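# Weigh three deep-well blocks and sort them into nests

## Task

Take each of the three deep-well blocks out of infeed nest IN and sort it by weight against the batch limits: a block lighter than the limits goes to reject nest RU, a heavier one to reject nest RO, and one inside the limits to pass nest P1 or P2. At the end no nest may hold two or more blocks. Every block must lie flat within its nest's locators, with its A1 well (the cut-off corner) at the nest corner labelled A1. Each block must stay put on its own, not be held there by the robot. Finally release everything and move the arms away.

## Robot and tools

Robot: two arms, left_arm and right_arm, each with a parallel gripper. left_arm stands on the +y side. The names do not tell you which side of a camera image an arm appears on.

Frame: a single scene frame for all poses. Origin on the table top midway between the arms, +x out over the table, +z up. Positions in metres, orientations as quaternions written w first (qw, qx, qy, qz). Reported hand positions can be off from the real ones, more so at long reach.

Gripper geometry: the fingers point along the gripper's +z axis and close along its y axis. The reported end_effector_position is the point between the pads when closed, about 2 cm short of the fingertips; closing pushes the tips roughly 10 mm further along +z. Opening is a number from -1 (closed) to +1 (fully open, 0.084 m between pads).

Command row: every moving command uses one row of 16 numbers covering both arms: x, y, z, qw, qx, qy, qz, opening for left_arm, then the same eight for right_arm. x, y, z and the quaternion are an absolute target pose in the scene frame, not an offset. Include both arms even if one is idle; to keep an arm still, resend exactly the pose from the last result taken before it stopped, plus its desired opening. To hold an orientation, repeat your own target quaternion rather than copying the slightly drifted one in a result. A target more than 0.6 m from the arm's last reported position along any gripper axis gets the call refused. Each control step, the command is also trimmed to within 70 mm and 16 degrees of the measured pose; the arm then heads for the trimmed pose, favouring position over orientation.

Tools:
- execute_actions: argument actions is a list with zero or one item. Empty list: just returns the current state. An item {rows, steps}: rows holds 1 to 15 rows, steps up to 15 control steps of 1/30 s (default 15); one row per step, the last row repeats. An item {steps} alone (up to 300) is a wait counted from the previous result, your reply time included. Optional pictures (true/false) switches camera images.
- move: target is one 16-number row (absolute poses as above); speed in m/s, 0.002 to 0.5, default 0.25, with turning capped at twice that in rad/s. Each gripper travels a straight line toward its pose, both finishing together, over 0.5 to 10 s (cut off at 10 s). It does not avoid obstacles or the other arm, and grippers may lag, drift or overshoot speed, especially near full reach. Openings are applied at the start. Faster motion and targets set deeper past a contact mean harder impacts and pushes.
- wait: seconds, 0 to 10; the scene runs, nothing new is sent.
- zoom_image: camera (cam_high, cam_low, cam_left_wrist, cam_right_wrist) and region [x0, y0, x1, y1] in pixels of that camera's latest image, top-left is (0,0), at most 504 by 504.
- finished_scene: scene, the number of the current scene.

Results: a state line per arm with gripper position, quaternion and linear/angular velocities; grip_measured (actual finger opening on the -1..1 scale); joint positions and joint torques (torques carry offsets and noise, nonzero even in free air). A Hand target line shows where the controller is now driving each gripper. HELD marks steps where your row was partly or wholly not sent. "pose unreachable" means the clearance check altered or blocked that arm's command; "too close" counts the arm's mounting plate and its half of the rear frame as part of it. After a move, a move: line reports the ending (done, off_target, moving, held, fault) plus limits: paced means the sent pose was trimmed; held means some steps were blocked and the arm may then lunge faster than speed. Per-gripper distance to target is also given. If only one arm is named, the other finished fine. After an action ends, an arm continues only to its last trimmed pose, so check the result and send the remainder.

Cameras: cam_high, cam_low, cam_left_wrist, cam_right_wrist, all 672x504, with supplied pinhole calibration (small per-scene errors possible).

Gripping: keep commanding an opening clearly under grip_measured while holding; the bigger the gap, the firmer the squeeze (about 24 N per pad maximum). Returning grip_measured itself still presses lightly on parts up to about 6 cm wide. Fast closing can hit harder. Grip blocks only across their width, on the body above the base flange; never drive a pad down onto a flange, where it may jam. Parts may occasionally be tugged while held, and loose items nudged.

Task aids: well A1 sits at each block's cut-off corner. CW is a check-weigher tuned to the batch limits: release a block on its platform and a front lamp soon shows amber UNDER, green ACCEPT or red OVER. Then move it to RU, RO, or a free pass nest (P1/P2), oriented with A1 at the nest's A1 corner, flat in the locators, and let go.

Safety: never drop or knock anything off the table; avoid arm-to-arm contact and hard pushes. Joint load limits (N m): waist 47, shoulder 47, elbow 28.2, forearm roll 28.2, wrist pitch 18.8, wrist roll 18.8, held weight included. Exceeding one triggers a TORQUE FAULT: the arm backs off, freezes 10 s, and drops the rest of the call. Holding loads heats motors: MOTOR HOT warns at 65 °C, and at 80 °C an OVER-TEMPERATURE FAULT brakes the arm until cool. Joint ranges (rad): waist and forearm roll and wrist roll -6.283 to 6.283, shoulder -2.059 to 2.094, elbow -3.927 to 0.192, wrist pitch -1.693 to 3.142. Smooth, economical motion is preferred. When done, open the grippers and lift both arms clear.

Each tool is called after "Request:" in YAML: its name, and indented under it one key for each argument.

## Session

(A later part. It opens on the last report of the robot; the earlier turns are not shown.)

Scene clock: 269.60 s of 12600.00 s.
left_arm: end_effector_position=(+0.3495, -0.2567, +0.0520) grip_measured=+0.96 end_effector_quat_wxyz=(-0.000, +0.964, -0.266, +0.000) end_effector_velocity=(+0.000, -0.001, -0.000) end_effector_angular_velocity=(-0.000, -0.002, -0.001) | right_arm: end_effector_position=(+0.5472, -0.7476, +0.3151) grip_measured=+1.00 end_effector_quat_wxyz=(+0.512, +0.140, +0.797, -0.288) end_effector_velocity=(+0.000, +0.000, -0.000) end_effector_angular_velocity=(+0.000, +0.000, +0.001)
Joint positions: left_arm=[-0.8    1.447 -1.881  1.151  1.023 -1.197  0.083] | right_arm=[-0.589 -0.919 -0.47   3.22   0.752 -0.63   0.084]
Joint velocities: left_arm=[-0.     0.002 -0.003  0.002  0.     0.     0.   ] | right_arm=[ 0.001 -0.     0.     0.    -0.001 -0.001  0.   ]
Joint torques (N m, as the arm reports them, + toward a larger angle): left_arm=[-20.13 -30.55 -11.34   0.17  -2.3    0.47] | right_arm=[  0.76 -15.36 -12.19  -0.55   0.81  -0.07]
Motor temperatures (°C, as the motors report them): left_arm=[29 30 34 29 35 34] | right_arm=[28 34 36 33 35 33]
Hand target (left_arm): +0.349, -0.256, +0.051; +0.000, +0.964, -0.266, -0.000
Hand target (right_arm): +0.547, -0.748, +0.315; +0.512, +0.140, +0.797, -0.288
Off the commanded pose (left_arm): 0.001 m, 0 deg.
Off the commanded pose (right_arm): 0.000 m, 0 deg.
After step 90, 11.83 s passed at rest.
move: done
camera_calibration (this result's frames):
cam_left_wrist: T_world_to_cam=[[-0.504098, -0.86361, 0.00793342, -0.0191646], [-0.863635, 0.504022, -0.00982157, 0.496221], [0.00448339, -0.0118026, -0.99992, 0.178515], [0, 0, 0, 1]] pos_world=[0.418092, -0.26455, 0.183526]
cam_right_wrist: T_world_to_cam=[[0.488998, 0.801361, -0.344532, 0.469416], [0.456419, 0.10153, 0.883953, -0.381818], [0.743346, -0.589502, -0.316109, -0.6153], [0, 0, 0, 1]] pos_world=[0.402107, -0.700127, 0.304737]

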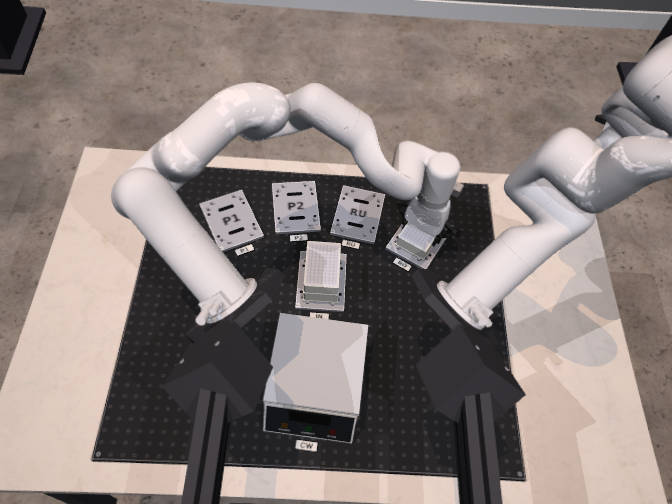

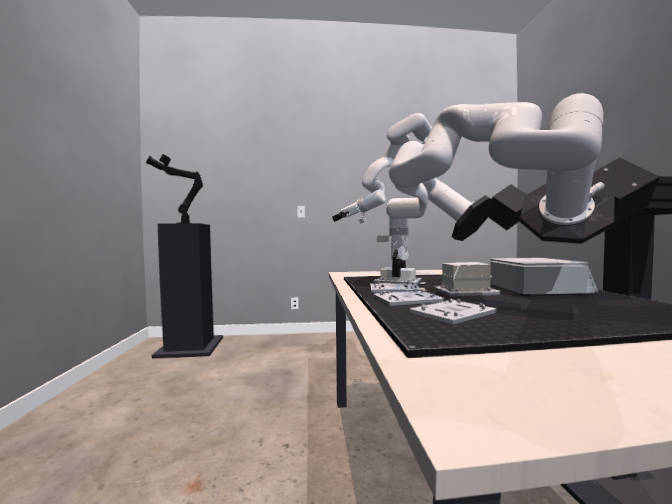

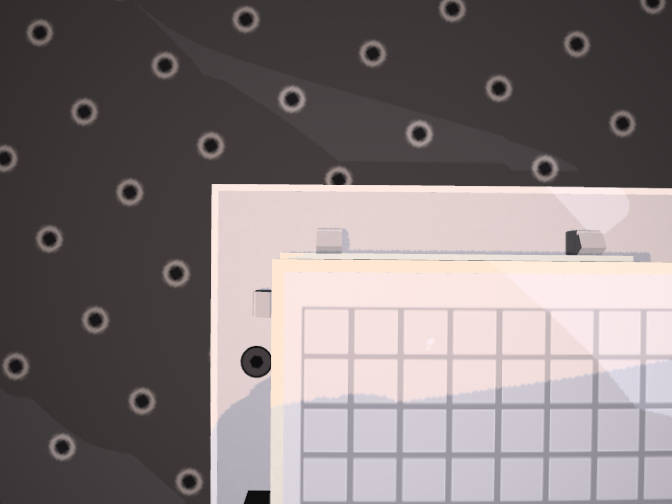

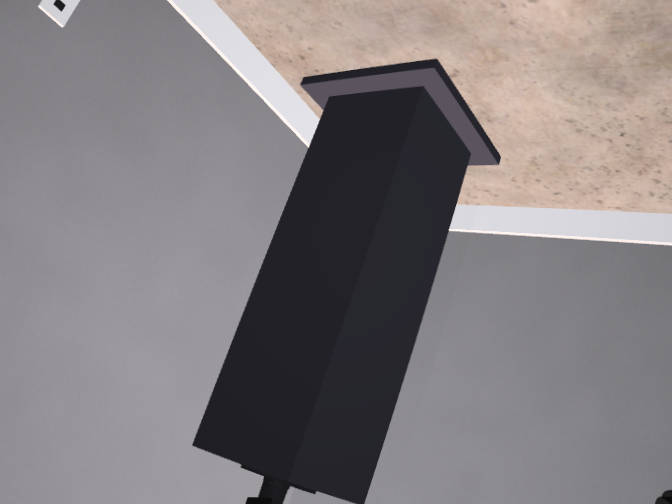

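Request:
move:
  target: [0.3495,-0.2564,0.052,0,0.9641,-0.2656,0,1,0.5472,-0.7476,0.3151,0.512,0.140,0.797,-0.288,1]
  speed: 0.006

Request:
move:
  target: [0.3495,-0.2564,0.10,0,0.9641,-0.2656,0,1,0.5472,-0.7476,0.3151,0.512,0.140,0.797,-0.288,1]
  speed: 0.03

Request:
move:
  target: [0.281,-0.248,0.17,0,0.9641,-0.2656,0,1,0.5472,-0.7476,0.3151,0.512,0.140,0.797,-0.288,1]
  speed: 0.1

Request:
zoom_image:
  camera: "cam_low"
  region: [360, 240, 440, 295]

Request:
zoom_image:
  camera: "cam_high"
  region: [280, 180, 470, 320]

Scene clock: 285.40 s of 12600.00 s.
left_arm: end_effector_position=(+0.3491, -0.2554, +0.0506) grip_measured=+1.00 end_effector_quat_wxyz=(-0.001, +0.964, -0.266, -0.001) end_effector_velocity=(+0.001, -0.000, +0.004) end_effector_angular_velocity=(+0.001, -0.003, -0.001) | right_arm: end_effector_position=(+0.5472, -0.7476, +0.3151) grip_measured=+1.00 end_effector_quat_wxyz=(+0.512, +0.140, +0.797, -0.288) end_effector_velocity=(+0.000, +0.001, -0.000) end_effector_angular_velocity=(+0.001, +0.001, +0.001)
Joint positions: left_arm=[-0.797  1.447 -1.88   1.151  1.024 -1.197  0.084] | right_arm=[-0.589 -0.919 -0.47   3.22   0.752 -0.63   0.084]
Joint velocities: left_arm=[-0.007 -0.006  0.004 -0.004  0.006  0.001  0.   ] | right_arm=[ 0.001  0.     0.    -0.    -0.001 -0.     0.   ]
Joint torques (N m, as the arm reports them, + toward a larger angle): left_arm=[-22.84 -32.76  -9.73  -0.31  -0.89   0.17] | right_arm=[  1.35 -15.21 -12.04  -0.52   0.56  -0.1 ]
Motor temperatures (°C, as the motors report them): left_arm=[29 30 34 29 35 34] | right_arm=[28 34 36 33 35 33]
Hand target (left_arm): +0.349, -0.256, +0.052; +0.000, +0.964, -0.266, -0.000
Hand target (right_arm): +0.547, -0.748, +0.315; +0.512, +0.140, +0.797, -0.288
Off the commanded pose (left_arm): 0.002 m, 0 deg.
Off the commanded pose (right_arm): 0.000 m, 0 deg.
After step 90, 12.10 s passed at rest.
move: done
camera_calibration (this result's frames):
cam_left_wrist: T_world_to_cam=[[-0.503699, -0.863854, 0.00665641, -0.018347], [-0.863876, 0.503661, -0.00660574, 0.495094], [0.00235381, -0.00907762, -0.999956, 0.178512], [0, 0, 0, 1]] pos_world=[0.418038, -0.263588, 0.181897]
cam_right_wrist: T_world_to_cam=[[0.488998, 0.801361, -0.344532, 0.469416], [0.456419, 0.10153, 0.883953, -0.381819], [0.743345, -0.589502, -0.316109, -0.6153], [0, 0, 0, 1]] pos_world=[0.402107, -0.700127, 0.304737]

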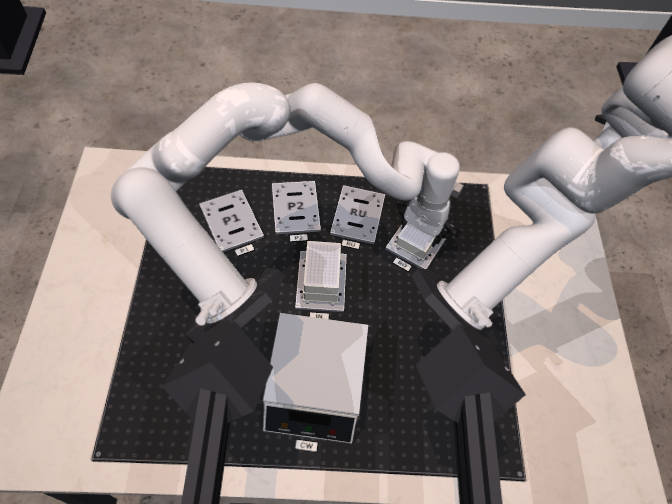

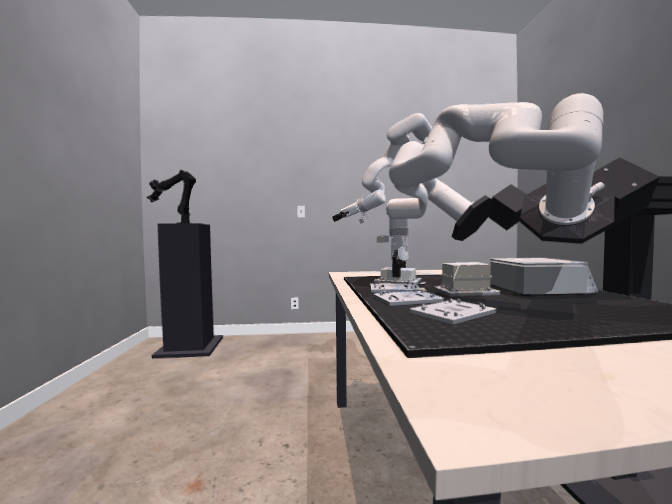

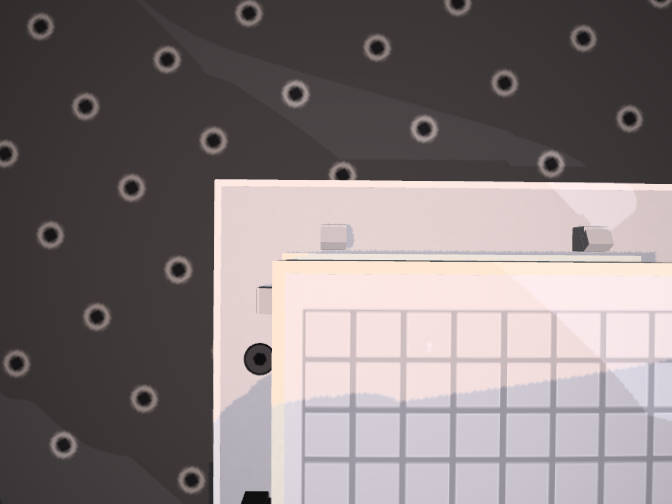

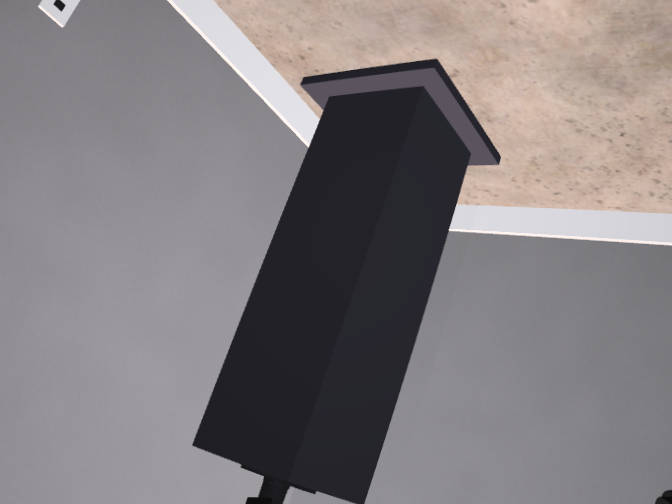

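Scene clock: 287.40 s of 12600.00 s.
left_arm: end_effector_position=(+0.3494, -0.2563, +0.0996) grip_measured=+1.00 end_effector_quat_wxyz=(-0.000, +0.964, -0.266, +0.000) end_effector_velocity=(-0.001, +0.000, +0.002) end_effector_angular_velocity=(+0.000, +0.001, -0.002) | right_arm: end_effector_position=(+0.5472, -0.7476, +0.3151) grip_measured=+1.00 end_effector_quat_wxyz=(+0.512, +0.140, +0.797, -0.288) end_effector_velocity=(+0.001, +0.000, +0.001) end_effector_angular_velocity=(-0.000, -0.002, +0.001)
Joint positions: left_arm=[-0.873  1.358 -1.811  1.083  1.06  -1.193  0.084] | right_arm=[-0.589 -0.919 -0.47   3.22   0.752 -0.63   0.084]
Joint velocities: left_arm=[-0.003 -0.003  0.004 -0.003  0.001  0.001  0.   ] | right_arm=[ 0.001 -0.    -0.    -0.001  0.001  0.001 -0.   ]
Joint torques (N m, as the arm reports them, + toward a larger angle): left_arm=[-25.04 -33.93 -11.68  -0.33  -2.38   0.  ] | right_arm=[  1.65 -15.44 -11.87  -0.5    1.06  -0.33]
Motor temperatures (°C, as the motors report them): left_arm=[29 30 34 29 35 34] | right_arm=[28 34 36 33 35 33]
Hand target (left_arm): +0.349, -0.256, +0.100; -0.000, +0.964, -0.266, +0.000
Hand target (right_arm): +0.547, -0.748, +0.315; +0.512, +0.140, +0.797, -0.288
Off the commanded pose (left_arm): 0.000 m, 0 deg.
Off the commanded pose (right_arm): 0.000 m, 0 deg.
move: done
camera_calibration (this result's frames):
cam_left_wrist: T_world_to_cam=[[-0.503774, -0.863799, 0.00791065, -0.0193708], [-0.863827, 0.503708, -0.00901155, 0.496359], [0.00379951, -0.0113732, -0.999928, 0.226487], [0, 0, 0, 1]] pos_world=[0.41815, -0.264177, 0.231097]
cam_right_wrist: T_world_to_cam=[[0.488998, 0.801361, -0.344532, 0.469416], [0.456419, 0.10153, 0.883953, -0.381818], [0.743346, -0.589502, -0.316109, -0.615301], [0, 0, 0, 1]] pos_world=[0.402107, -0.700127, 0.304737]

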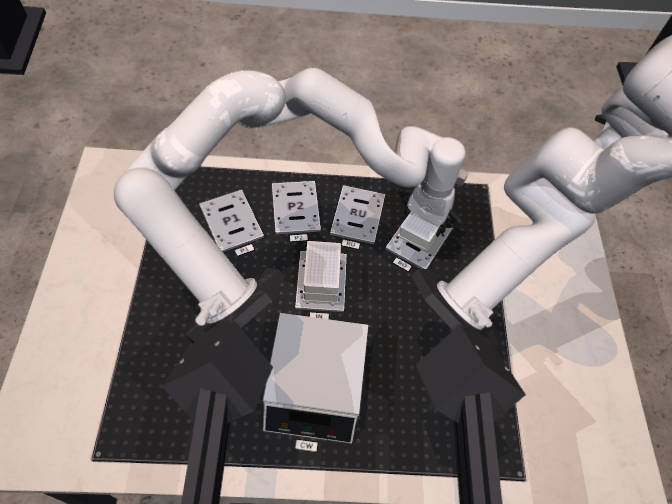

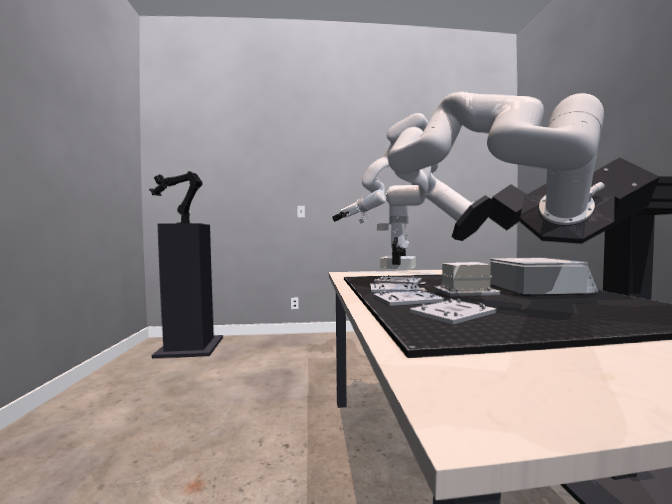

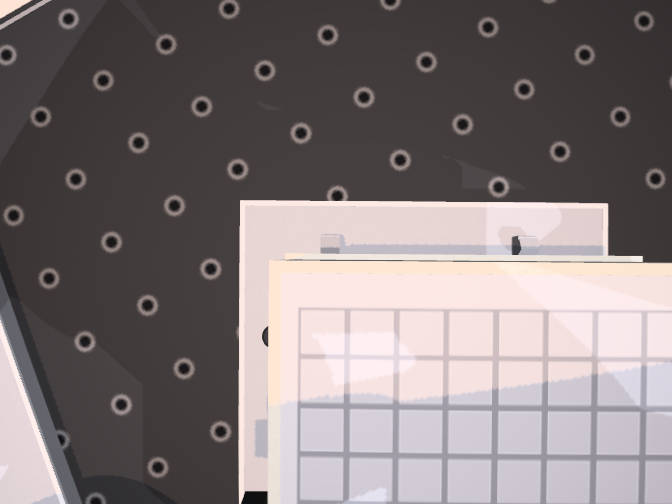

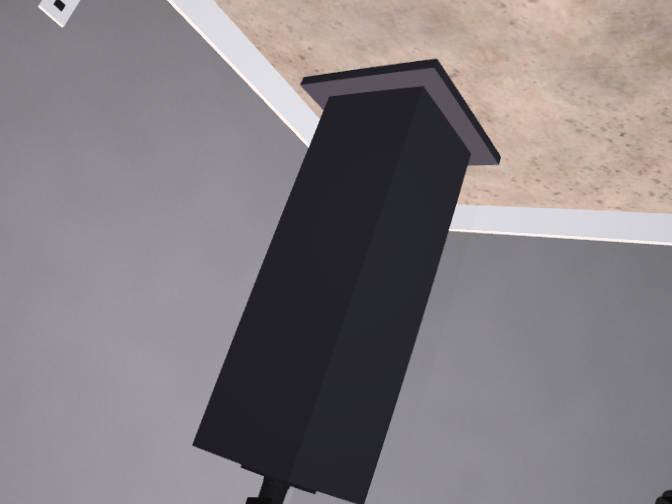

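Scene clock: 288.90 s of 12600.00 s.
left_arm: end_effector_position=(+0.2813, -0.2477, +0.1695) grip_measured=+1.00 end_effector_quat_wxyz=(-0.000, +0.964, -0.265, +0.000) end_effector_velocity=(-0.001, +0.001, +0.001) end_effector_angular_velocity=(+0.000, +0.002, +0.002) | right_arm: end_effector_position=(+0.5472, -0.7476, +0.3151) grip_measured=+1.00 end_effector_quat_wxyz=(+0.512, +0.140, +0.797, -0.288) end_effector_velocity=(-0.000, -0.001, +0.000) end_effector_angular_velocity=(-0.002, -0.001, -0.001)
Joint positions: left_arm=[-1.046  1.233 -1.601  0.984  1.076 -1.318  0.084] | right_arm=[-0.589 -0.919 -0.47   3.22   0.752 -0.63   0.084]
Joint velocities: left_arm=[-0.001 -0.003  0.004 -0.003 -0.    -0.002  0.   ] | right_arm=[-0.001  0.     0.     0.     0.002  0.     0.   ]
Joint torques (N m, as the arm reports them, + toward a larger angle): left_arm=[-23.23 -33.93 -13.43  -0.51  -2.29   0.15] | right_arm=[  1.82 -15.07 -12.49  -0.43   0.75  -0.15]
Motor temperatures (°C, as the motors report them): left_arm=[29 30 34 29 35 34] | right_arm=[28 34 36 33 35 33]
Hand target (left_arm): +0.281, -0.248, +0.170; -0.000, +0.964, -0.266, +0.000
Hand target (right_arm): +0.547, -0.748, +0.315; +0.512, +0.140, +0.797, -0.288
Off the commanded pose (left_arm): 0.001 m, 0 deg.
Off the commanded pose (right_arm): 0.000 m, 0 deg.
move: done
camera_calibration (this result's frames):
cam_left_wrist: T_world_to_cam=[[-0.503564, -0.863922, 0.00790951, -0.0469136], [-0.863949, 0.503497, -0.00910984, 0.433756], [0.00388777, -0.0114208, -0.999927, 0.296668], [0, 0, 0, 1]] pos_world=[0.349966, -0.255536, 0.300969]
cam_right_wrist: T_world_to_cam=[[0.488998, 0.801361, -0.344532, 0.469416], [0.456419, 0.10153, 0.883953, -0.381818], [0.743345, -0.589502, -0.316109, -0.6153], [0, 0, 0, 1]] pos_world=[0.402107, -0.700127, 0.304737]

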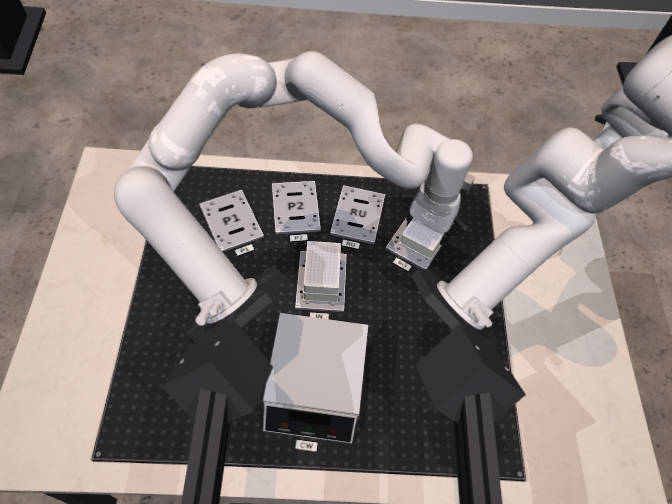

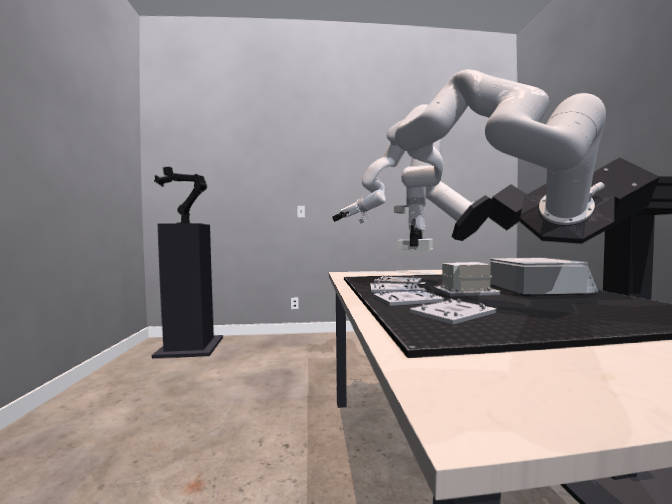

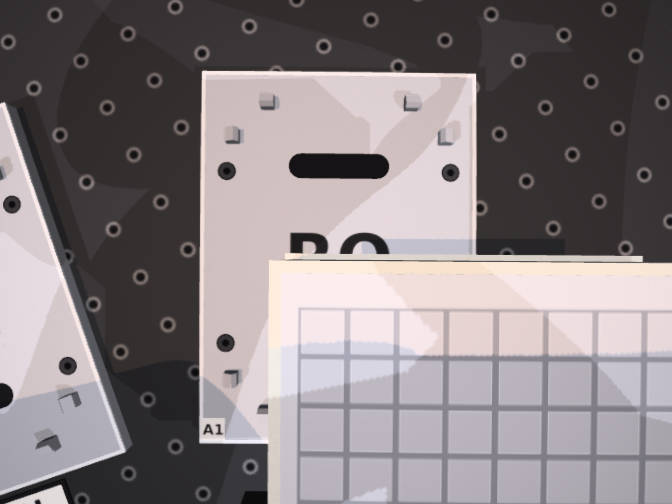

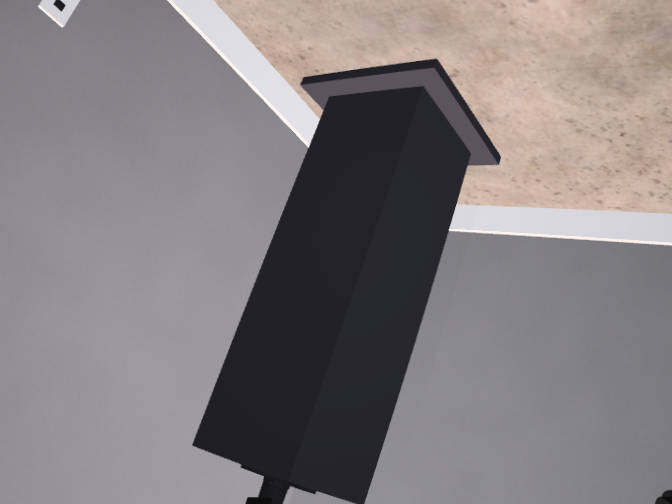

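Region (360, 240, 440, 295) of cam_low's 672x504 image, scaled by 6.300, with more detail than that image has; it fills the top 346 rows of this view, and the rest is white.

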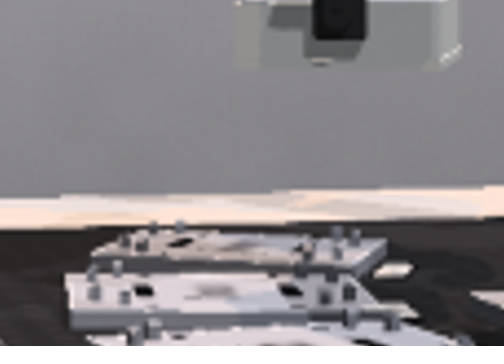

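Region (280, 180, 470, 320) of cam_high's 672x504 image, scaled by 2.653, with more detail than that image has; it fills the top 371 rows of this view, and the rest is white.

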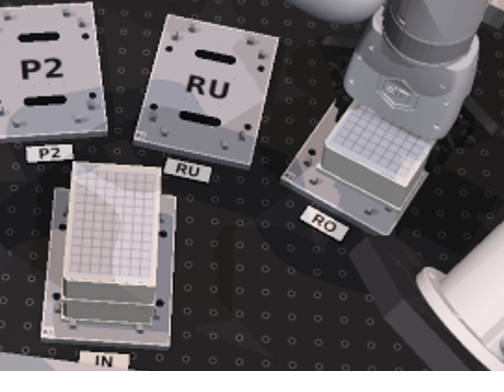

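Wedged (tilted, right side was on a peg). Regrip at once.

Request:
move:
  target: [0.281,-0.248,0.17,0,0.9641,-0.2656,0,0,0.5472,-0.7476,0.3151,0.512,0.140,0.797,-0.288,1]
  speed: 0.1

Request:
move:
  target: [0.350,-0.2555,0.062,0,0.9641,-0.2656,0,0,0.5472,-0.7476,0.3151,0.512,0.140,0.797,-0.288,1]
  speed: 0.06

Request:
zoom_image:
  camera: "cam_left_wrist"
  region: [180, 170, 672, 340]

Request:
zoom_image:
  camera: "cam_low"
  region: [360, 240, 440, 295]

Scene clock: 305.10 s of 12600.00 s.
left_arm: end_effector_position=(+0.2810, -0.2480, +0.1700) grip_measured=+0.98 end_effector_quat_wxyz=(-0.000, +0.964, -0.266, +0.000) end_effector_velocity=(-0.000, -0.000, +0.000) end_effector_angular_velocity=(-0.000, -0.001, -0.001) | right_arm: end_effector_position=(+0.5472, -0.7476, +0.3151) grip_measured=+1.00 end_effector_quat_wxyz=(+0.512, +0.140, +0.797, -0.288) end_effector_velocity=(-0.001, -0.001, -0.001) end_effector_angular_velocity=(-0.001, +0.003, -0.001)
Joint positions: left_arm=[-1.047  1.233 -1.602  0.983  1.076 -1.317  0.083] | right_arm=[-0.589 -0.919 -0.47   3.22   0.752 -0.63   0.084]
Joint velocities: left_arm=[-0.001  0.    -0.001 -0.     0.001  0.001  0.   ] | right_arm=[-0.003  0.     0.    -0.001 -0.001  0.     0.   ]
Joint torques (N m, as the arm reports them, + toward a larger angle): left_arm=[-23.17 -34.56 -13.48  -0.34  -2.34  -0.09] | right_arm=[  1.37 -15.43 -12.34  -0.46   0.73  -0.31]
Motor temperatures (°C, as the motors report them): left_arm=[29 30 34 29 35 34] | right_arm=[28 34 36 33 35 33]
Hand target (left_arm): +0.281, -0.248, +0.170; -0.000, +0.964, -0.266, +0.000
Hand target (right_arm): +0.547, -0.748, +0.315; +0.512, +0.140, +0.797, -0.288
Off the commanded pose (left_arm): 0.000 m, 0 deg.
Off the commanded pose (right_arm): 0.000 m, 0 deg.
After step 90, 12.50 s passed at rest.
move: done
camera_calibration (this result's frames):
cam_left_wrist: T_world_to_cam=[[-0.503795, -0.863784, 0.00816459, -0.0472669], [-0.863815, 0.503727, -0.00909531, 0.433708], [0.00374366, -0.0116349, -0.999925, 0.29713], [0, 0, 0, 1]] pos_world=[0.349718, -0.255842, 0.301438]
cam_right_wrist: T_world_to_cam=[[0.488998, 0.801361, -0.344532, 0.469416], [0.456419, 0.10153, 0.883953, -0.381818], [0.743346, -0.589502, -0.316109, -0.6153], [0, 0, 0, 1]] pos_world=[0.402107, -0.700127, 0.304737]

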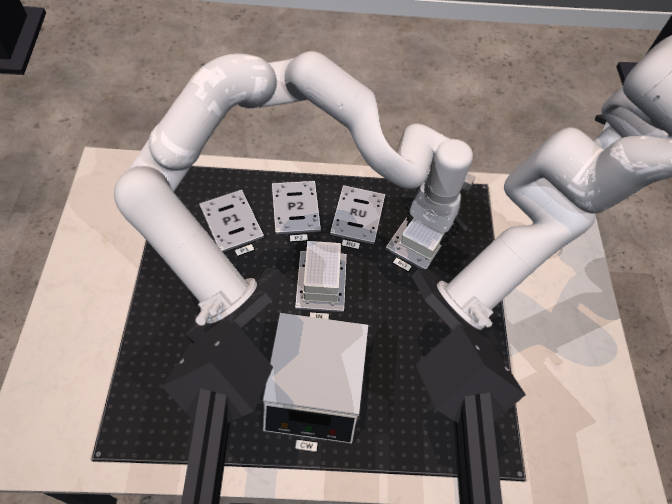

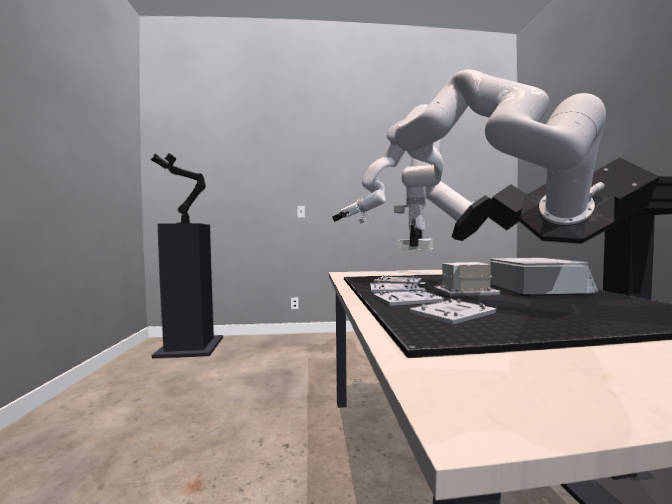

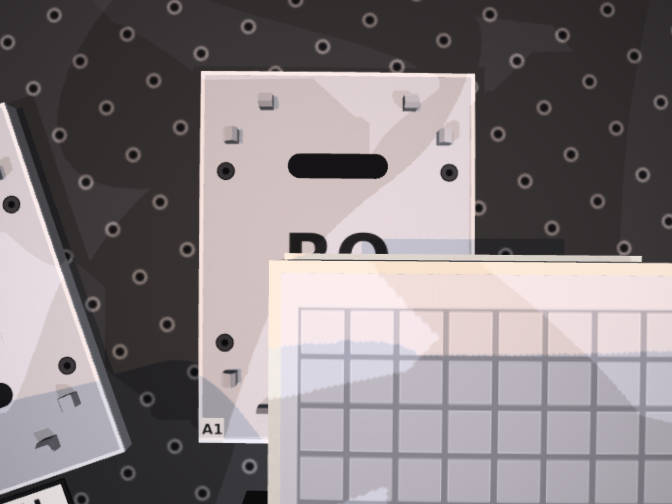

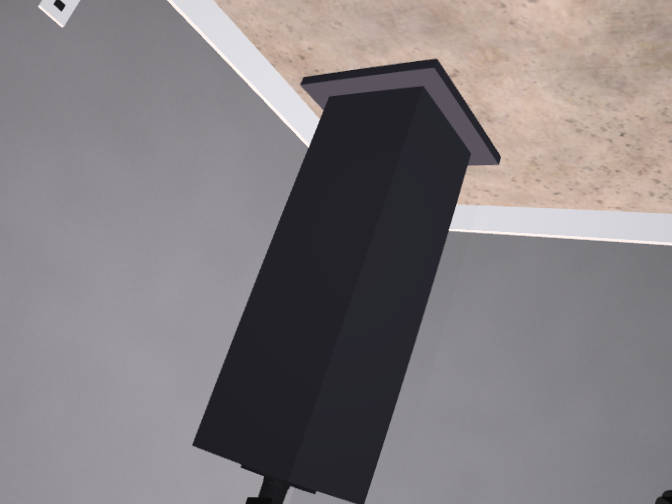

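Scene clock: 307.67 s of 12600.00 s.
left_arm: end_effector_position=(+0.3498, -0.2559, +0.0626) grip_measured=+0.98 end_effector_quat_wxyz=(+0.000, +0.964, -0.266, -0.000) end_effector_velocity=(+0.001, -0.002, -0.001) end_effector_angular_velocity=(-0.002, -0.000, -0.001) | right_arm: end_effector_position=(+0.5472, -0.7476, +0.3151) grip_measured=+1.00 end_effector_quat_wxyz=(+0.512, +0.140, +0.797, -0.288) end_effector_velocity=(-0.000, -0.000, +0.000) end_effector_angular_velocity=(-0.003, +0.001, +0.002)
Joint positions: left_arm=[-0.815  1.423 -1.859  1.137  1.03  -1.197  0.083] | right_arm=[-0.589 -0.919 -0.47   3.22   0.752 -0.63   0.084]
Joint velocities: left_arm=[ 0.002  0.007 -0.012  0.    -0.001  0.006 -0.   ] | right_arm=[-0.001  0.     0.    -0.002  0.001 -0.001  0.   ]
Joint torques (N m, as the arm reports them, + toward a larger angle): left_arm=[-25.04 -33.25 -10.85  -0.38  -2.43   0.06] | right_arm=[  1.82 -15.61 -12.05  -0.4    0.82   0.  ]
Motor temperatures (°C, as the motors report them): left_arm=[29 30 34 29 35 34] | right_arm=[28 34 36 33 35 33]
Hand target (left_arm): +0.350, -0.256, +0.062; +0.000, +0.964, -0.266, -0.000
Hand target (right_arm): +0.547, -0.748, +0.315; +0.512, +0.140, +0.797, -0.288
Off the commanded pose (left_arm): 0.001 m, 0 deg.
Off the commanded pose (right_arm): 0.000 m, 0 deg.
move: done
camera_calibration (this result's frames):
cam_left_wrist: T_world_to_cam=[[-0.504006, -0.863658, 0.00855752, -0.0184465], [-0.863693, 0.503937, -0.0090139, 0.496127], [0.00347248, -0.0119341, -0.999923, 0.189367], [0, 0, 0, 1]] pos_world=[0.418547, -0.263688, 0.193982]
cam_right_wrist: T_world_to_cam=[[0.488998, 0.801361, -0.344532, 0.469416], [0.456419, 0.10153, 0.883953, -0.381818], [0.743346, -0.589502, -0.316109, -0.6153], [0, 0, 0, 1]] pos_world=[0.402107, -0.700127, 0.304737]

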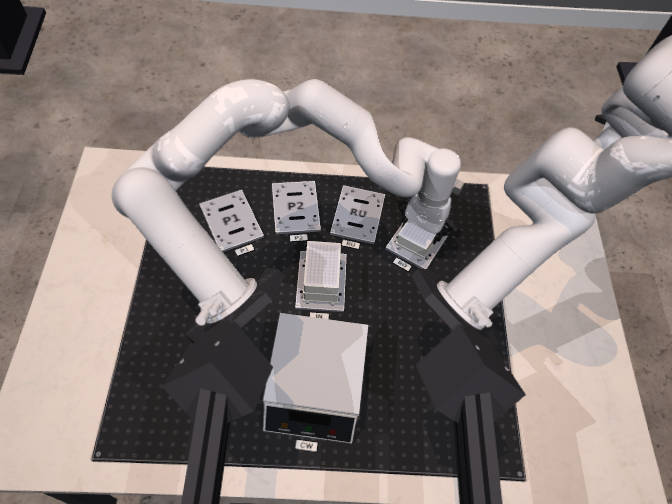

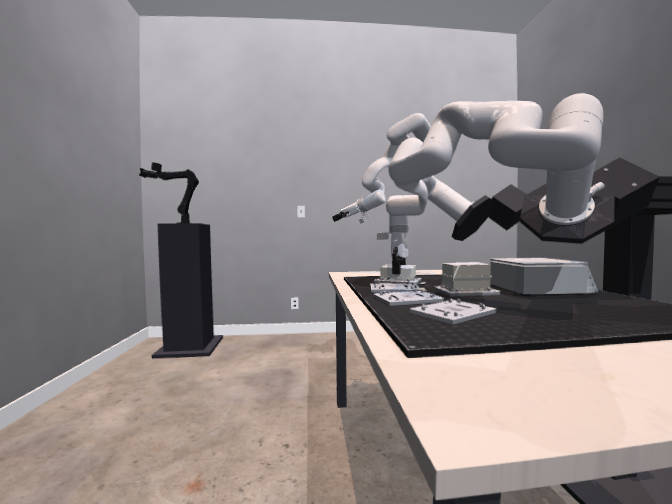

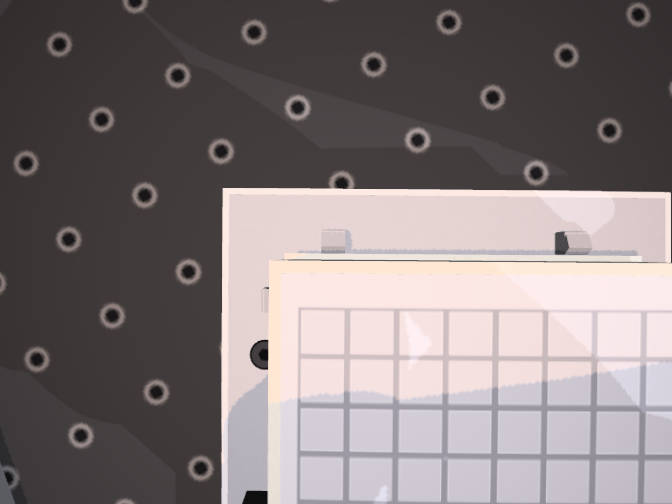

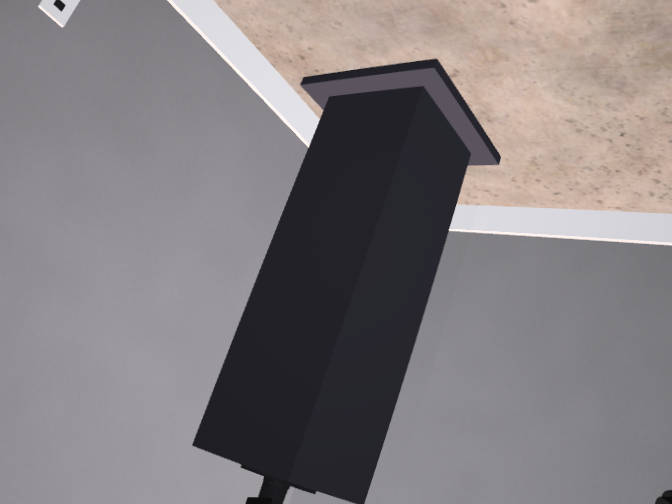

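Region (180, 170, 672, 340) of cam_left_wrist's 672x504 image, scaled by 1.024, with more detail than that image has; it fills the top 174 rows of this view, and the rest is white.

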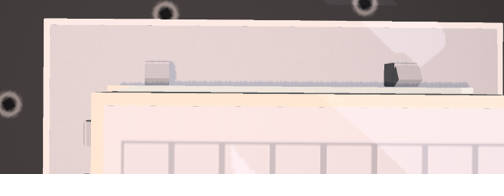

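Region (360, 240, 440, 295) of cam_low's 672x504 image, scaled by 6.300, with more detail than that image has; it fills the top 346 rows of this view, and the rest is white.

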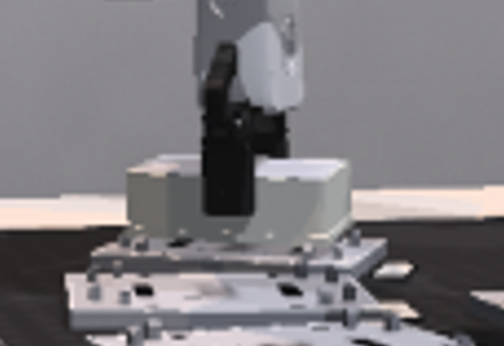

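Request:
move:
  target: [0.3494,-0.2552,0.0495,0,0.9641,-0.2656,0,0,0.5472,-0.7476,0.3151,0.512,0.140,0.797,-0.288,1]
  speed: 0.005

Scene clock: 333.90 s of 12600.00 s.
left_arm: end_effector_position=(+0.3496, -0.2562, +0.0505) grip_measured=+0.97 end_effector_quat_wxyz=(+0.001, +0.964, -0.266, +0.001) end_effector_velocity=(+0.000, +0.000, -0.001) end_effector_angular_velocity=(+0.002, -0.001, +0.000) | right_arm: end_effector_position=(+0.5472, -0.7476, +0.3151) grip_measured=+1.00 end_effector_quat_wxyz=(+0.512, +0.140, +0.797, -0.288) end_effector_velocity=(-0.001, -0.000, -0.000) end_effector_angular_velocity=(+0.001, +0.001, -0.001)
Joint positions: left_arm=[-0.796  1.445 -1.877  1.157  1.018 -1.2    0.083] | right_arm=[-0.589 -0.919 -0.47   3.22   0.752 -0.63   0.084]
Joint velocities: left_arm=[ 0.     0.001 -0.001  0.001  0.002 -0.001  0.   ] | right_arm=[-0.002  0.    -0.     0.    -0.001  0.002  0.   ]
Joint torques (N m, as the arm reports them, + toward a larger angle): left_arm=[-13.93 -25.88  -8.04  -0.24  -0.36  -0.05] | right_arm=[  1.65 -15.41 -12.16  -0.77   0.96  -0.22]
Motor temperatures (°C, as the motors report them): left_arm=[30 31 34 29 35 34] | right_arm=[28 34 36 33 35 33]
Hand target (left_arm): +0.349, -0.255, +0.050; +0.000, +0.964, -0.266, -0.000
Hand target (right_arm): +0.547, -0.748, +0.315; +0.512, +0.140, +0.797, -0.288
Off the commanded pose (left_arm): 0.001 m, 0 deg.
Off the commanded pose (right_arm): 0.000 m, 0 deg.
After step 90, 20.47 s passed at rest.
move: done
camera_calibration (this result's frames):
cam_left_wrist: T_world_to_cam=[[-0.503962, -0.863667, 0.0100599, -0.0188011], [-0.863714, 0.503861, -0.0110787, 0.496077], [0.00449953, -0.0142721, -0.999888, 0.17636], [0, 0, 0, 1]] pos_world=[0.4182, -0.263675, 0.182025]
cam_right_wrist: T_world_to_cam=[[0.488998, 0.801361, -0.344532, 0.469416], [0.456419, 0.10153, 0.883953, -0.381818], [0.743345, -0.589502, -0.316108, -0.615301], [0, 0, 0, 1]] pos_world=[0.402107, -0.700127, 0.304737]

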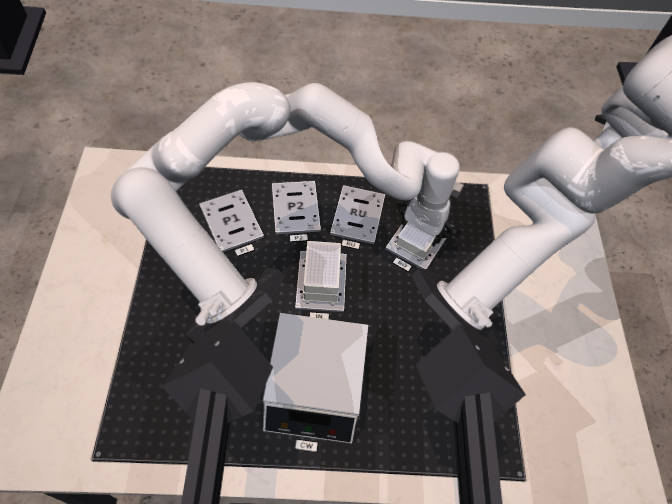

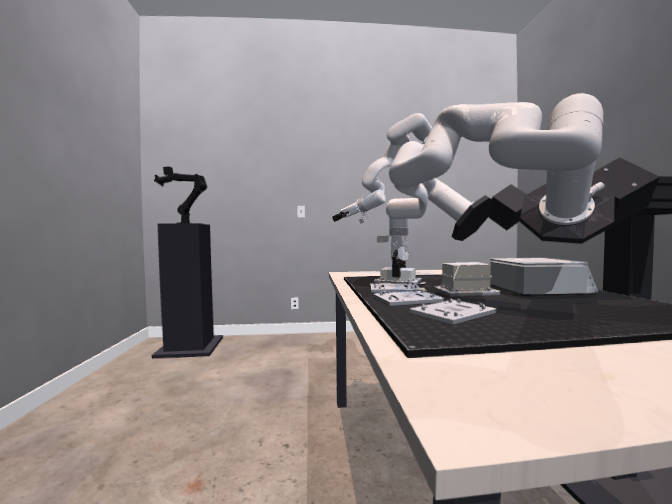

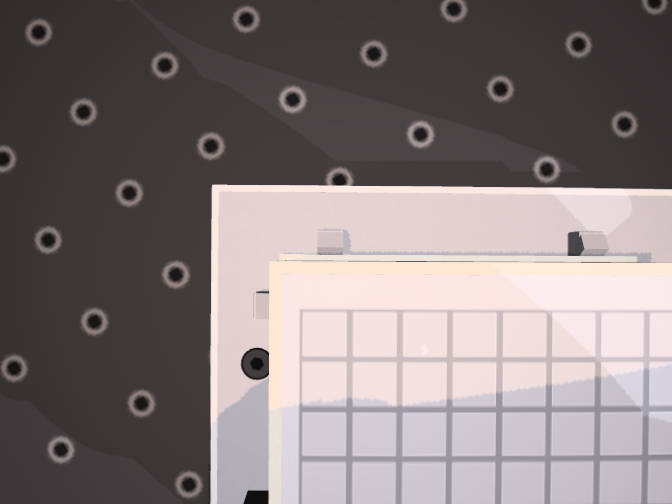

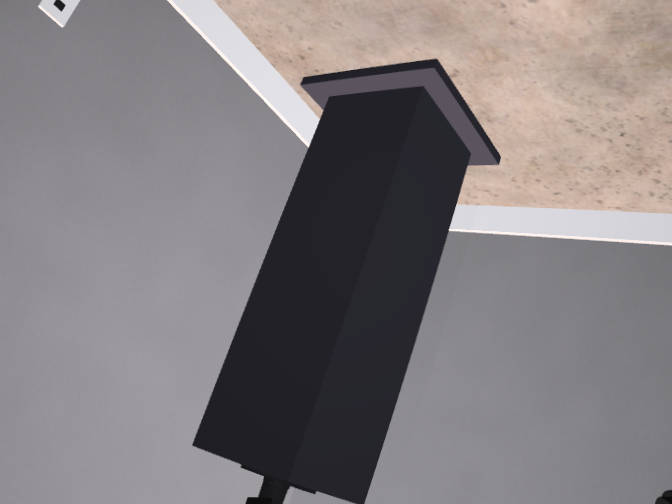

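Request:
move:
  target: [0.3490,-0.2561,0.062,0,0.9641,-0.2656,0,0,0.5472,-0.7476,0.3151,0.512,0.140,0.797,-0.288,1]
  speed: 0.01

Request:
zoom_image:
  camera: "cam_left_wrist"
  region: [200, 170, 380, 330]

Request:
zoom_image:
  camera: "cam_left_wrist"
  region: [492, 170, 672, 330]

Request:
zoom_image:
  camera: "cam_high"
  region: [375, 195, 465, 275]

Scene clock: 348.77 s of 12600.00 s.
left_arm: end_effector_position=(+0.3490, -0.2558, +0.0617) grip_measured=+0.96 end_effector_quat_wxyz=(-0.000, +0.964, -0.265, -0.000) end_effector_velocity=(-0.001, -0.002, +0.002) end_effector_angular_velocity=(-0.004, -0.001, -0.003) | right_arm: end_effector_position=(+0.5472, -0.7476, +0.3151) grip_measured=+1.00 end_effector_quat_wxyz=(+0.512, +0.140, +0.797, -0.288) end_effector_velocity=(-0.000, -0.001, -0.000) end_effector_angular_velocity=(+0.001, -0.000, -0.003)
Joint positions: left_arm=[-0.814  1.425 -1.86   1.138  1.03  -1.199  0.083] | right_arm=[-0.589 -0.919 -0.47   3.22   0.752 -0.63   0.084]
Joint velocities: left_arm=[-0.004 -0.     0.001 -0.001 -0.002  0.    -0.   ] | right_arm=[-0.001 -0.    -0.     0.002  0.     0.001  0.   ]
Joint torques (N m, as the arm reports them, + toward a larger angle): left_arm=[-25.15 -32.91 -10.82  -0.66  -2.28  -0.1 ] | right_arm=[  1.6  -15.07 -11.93  -0.74   0.88  -0.65]
Motor temperatures (°C, as the motors report them): left_arm=[29 30 33 29 35 34] | right_arm=[28 34 36 33 35 33]
Hand target (left_arm): +0.349, -0.256, +0.062; -0.000, +0.964, -0.266, +0.000
Hand target (right_arm): +0.547, -0.748, +0.315; +0.512, +0.140, +0.797, -0.288
Off the commanded pose (left_arm): 0.000 m, 0 deg.
Off the commanded pose (right_arm): 0.000 m, 0 deg.
After step 90, 10.27 s passed at rest.
move: done
camera_calibration (this result's frames):
cam_left_wrist: T_world_to_cam=[[-0.503626, -0.863889, 0.00753615, -0.0188838], [-0.863915, 0.503566, -0.00851394, 0.495377], [0.00356015, -0.0107984, -0.999935, 0.188762], [0, 0, 0, 1]] pos_world=[0.417781, -0.26373, 0.193109]
cam_right_wrist: T_world_to_cam=[[0.488998, 0.801361, -0.344532, 0.469416], [0.456419, 0.10153, 0.883953, -0.381819], [0.743345, -0.589502, -0.316109, -0.6153], [0, 0, 0, 1]] pos_world=[0.402107, -0.700127, 0.304737]

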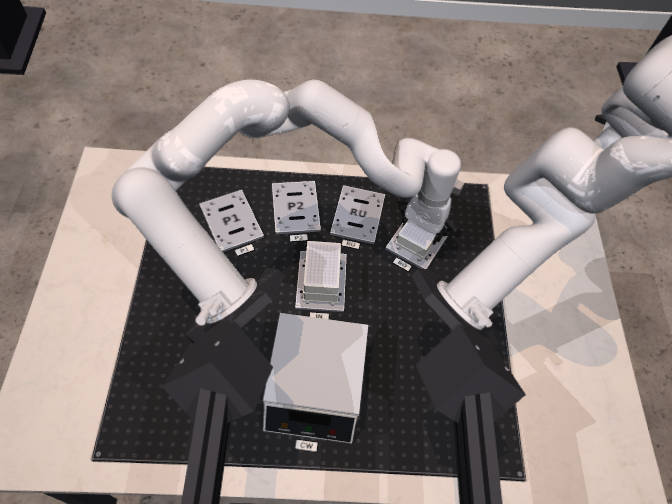

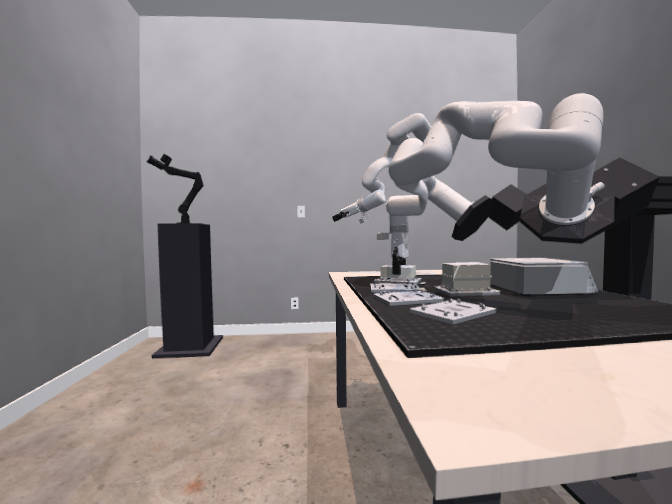

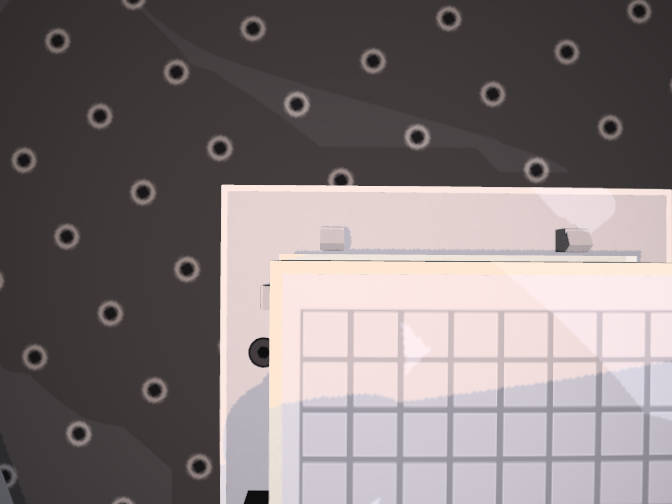

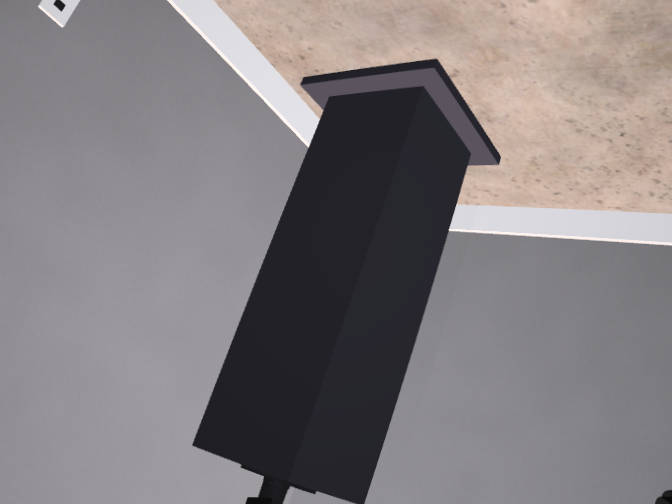

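Region (200, 170, 380, 330) of cam_left_wrist's 672x504 image, scaled by 2.800, with more detail than that image has.

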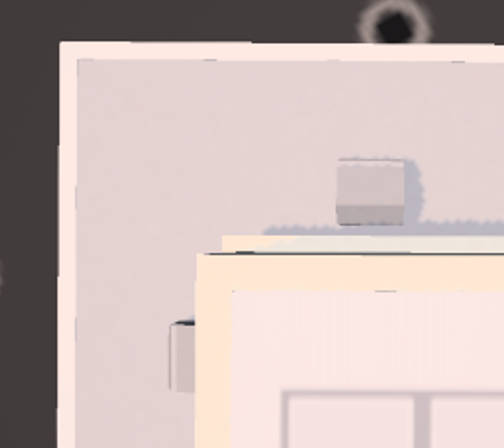

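Region (492, 170, 672, 330) of cam_left_wrist's 672x504 image, scaled by 2.800, with more detail than that image has.

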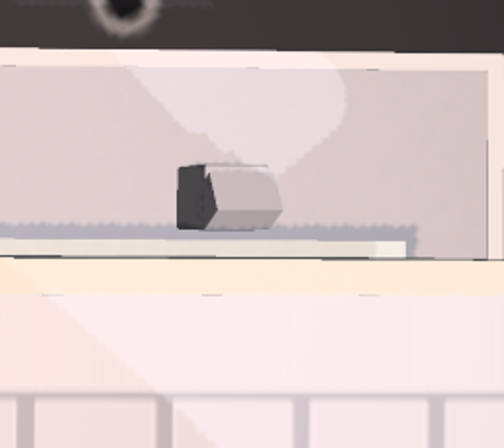

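Region (375, 195, 465, 275) of cam_high's 672x504 image, scaled by 5.600, with more detail than that image has.

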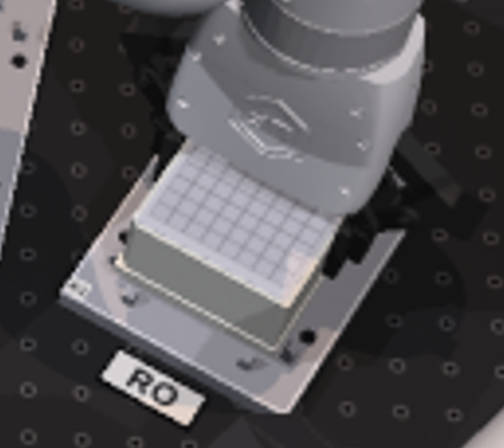

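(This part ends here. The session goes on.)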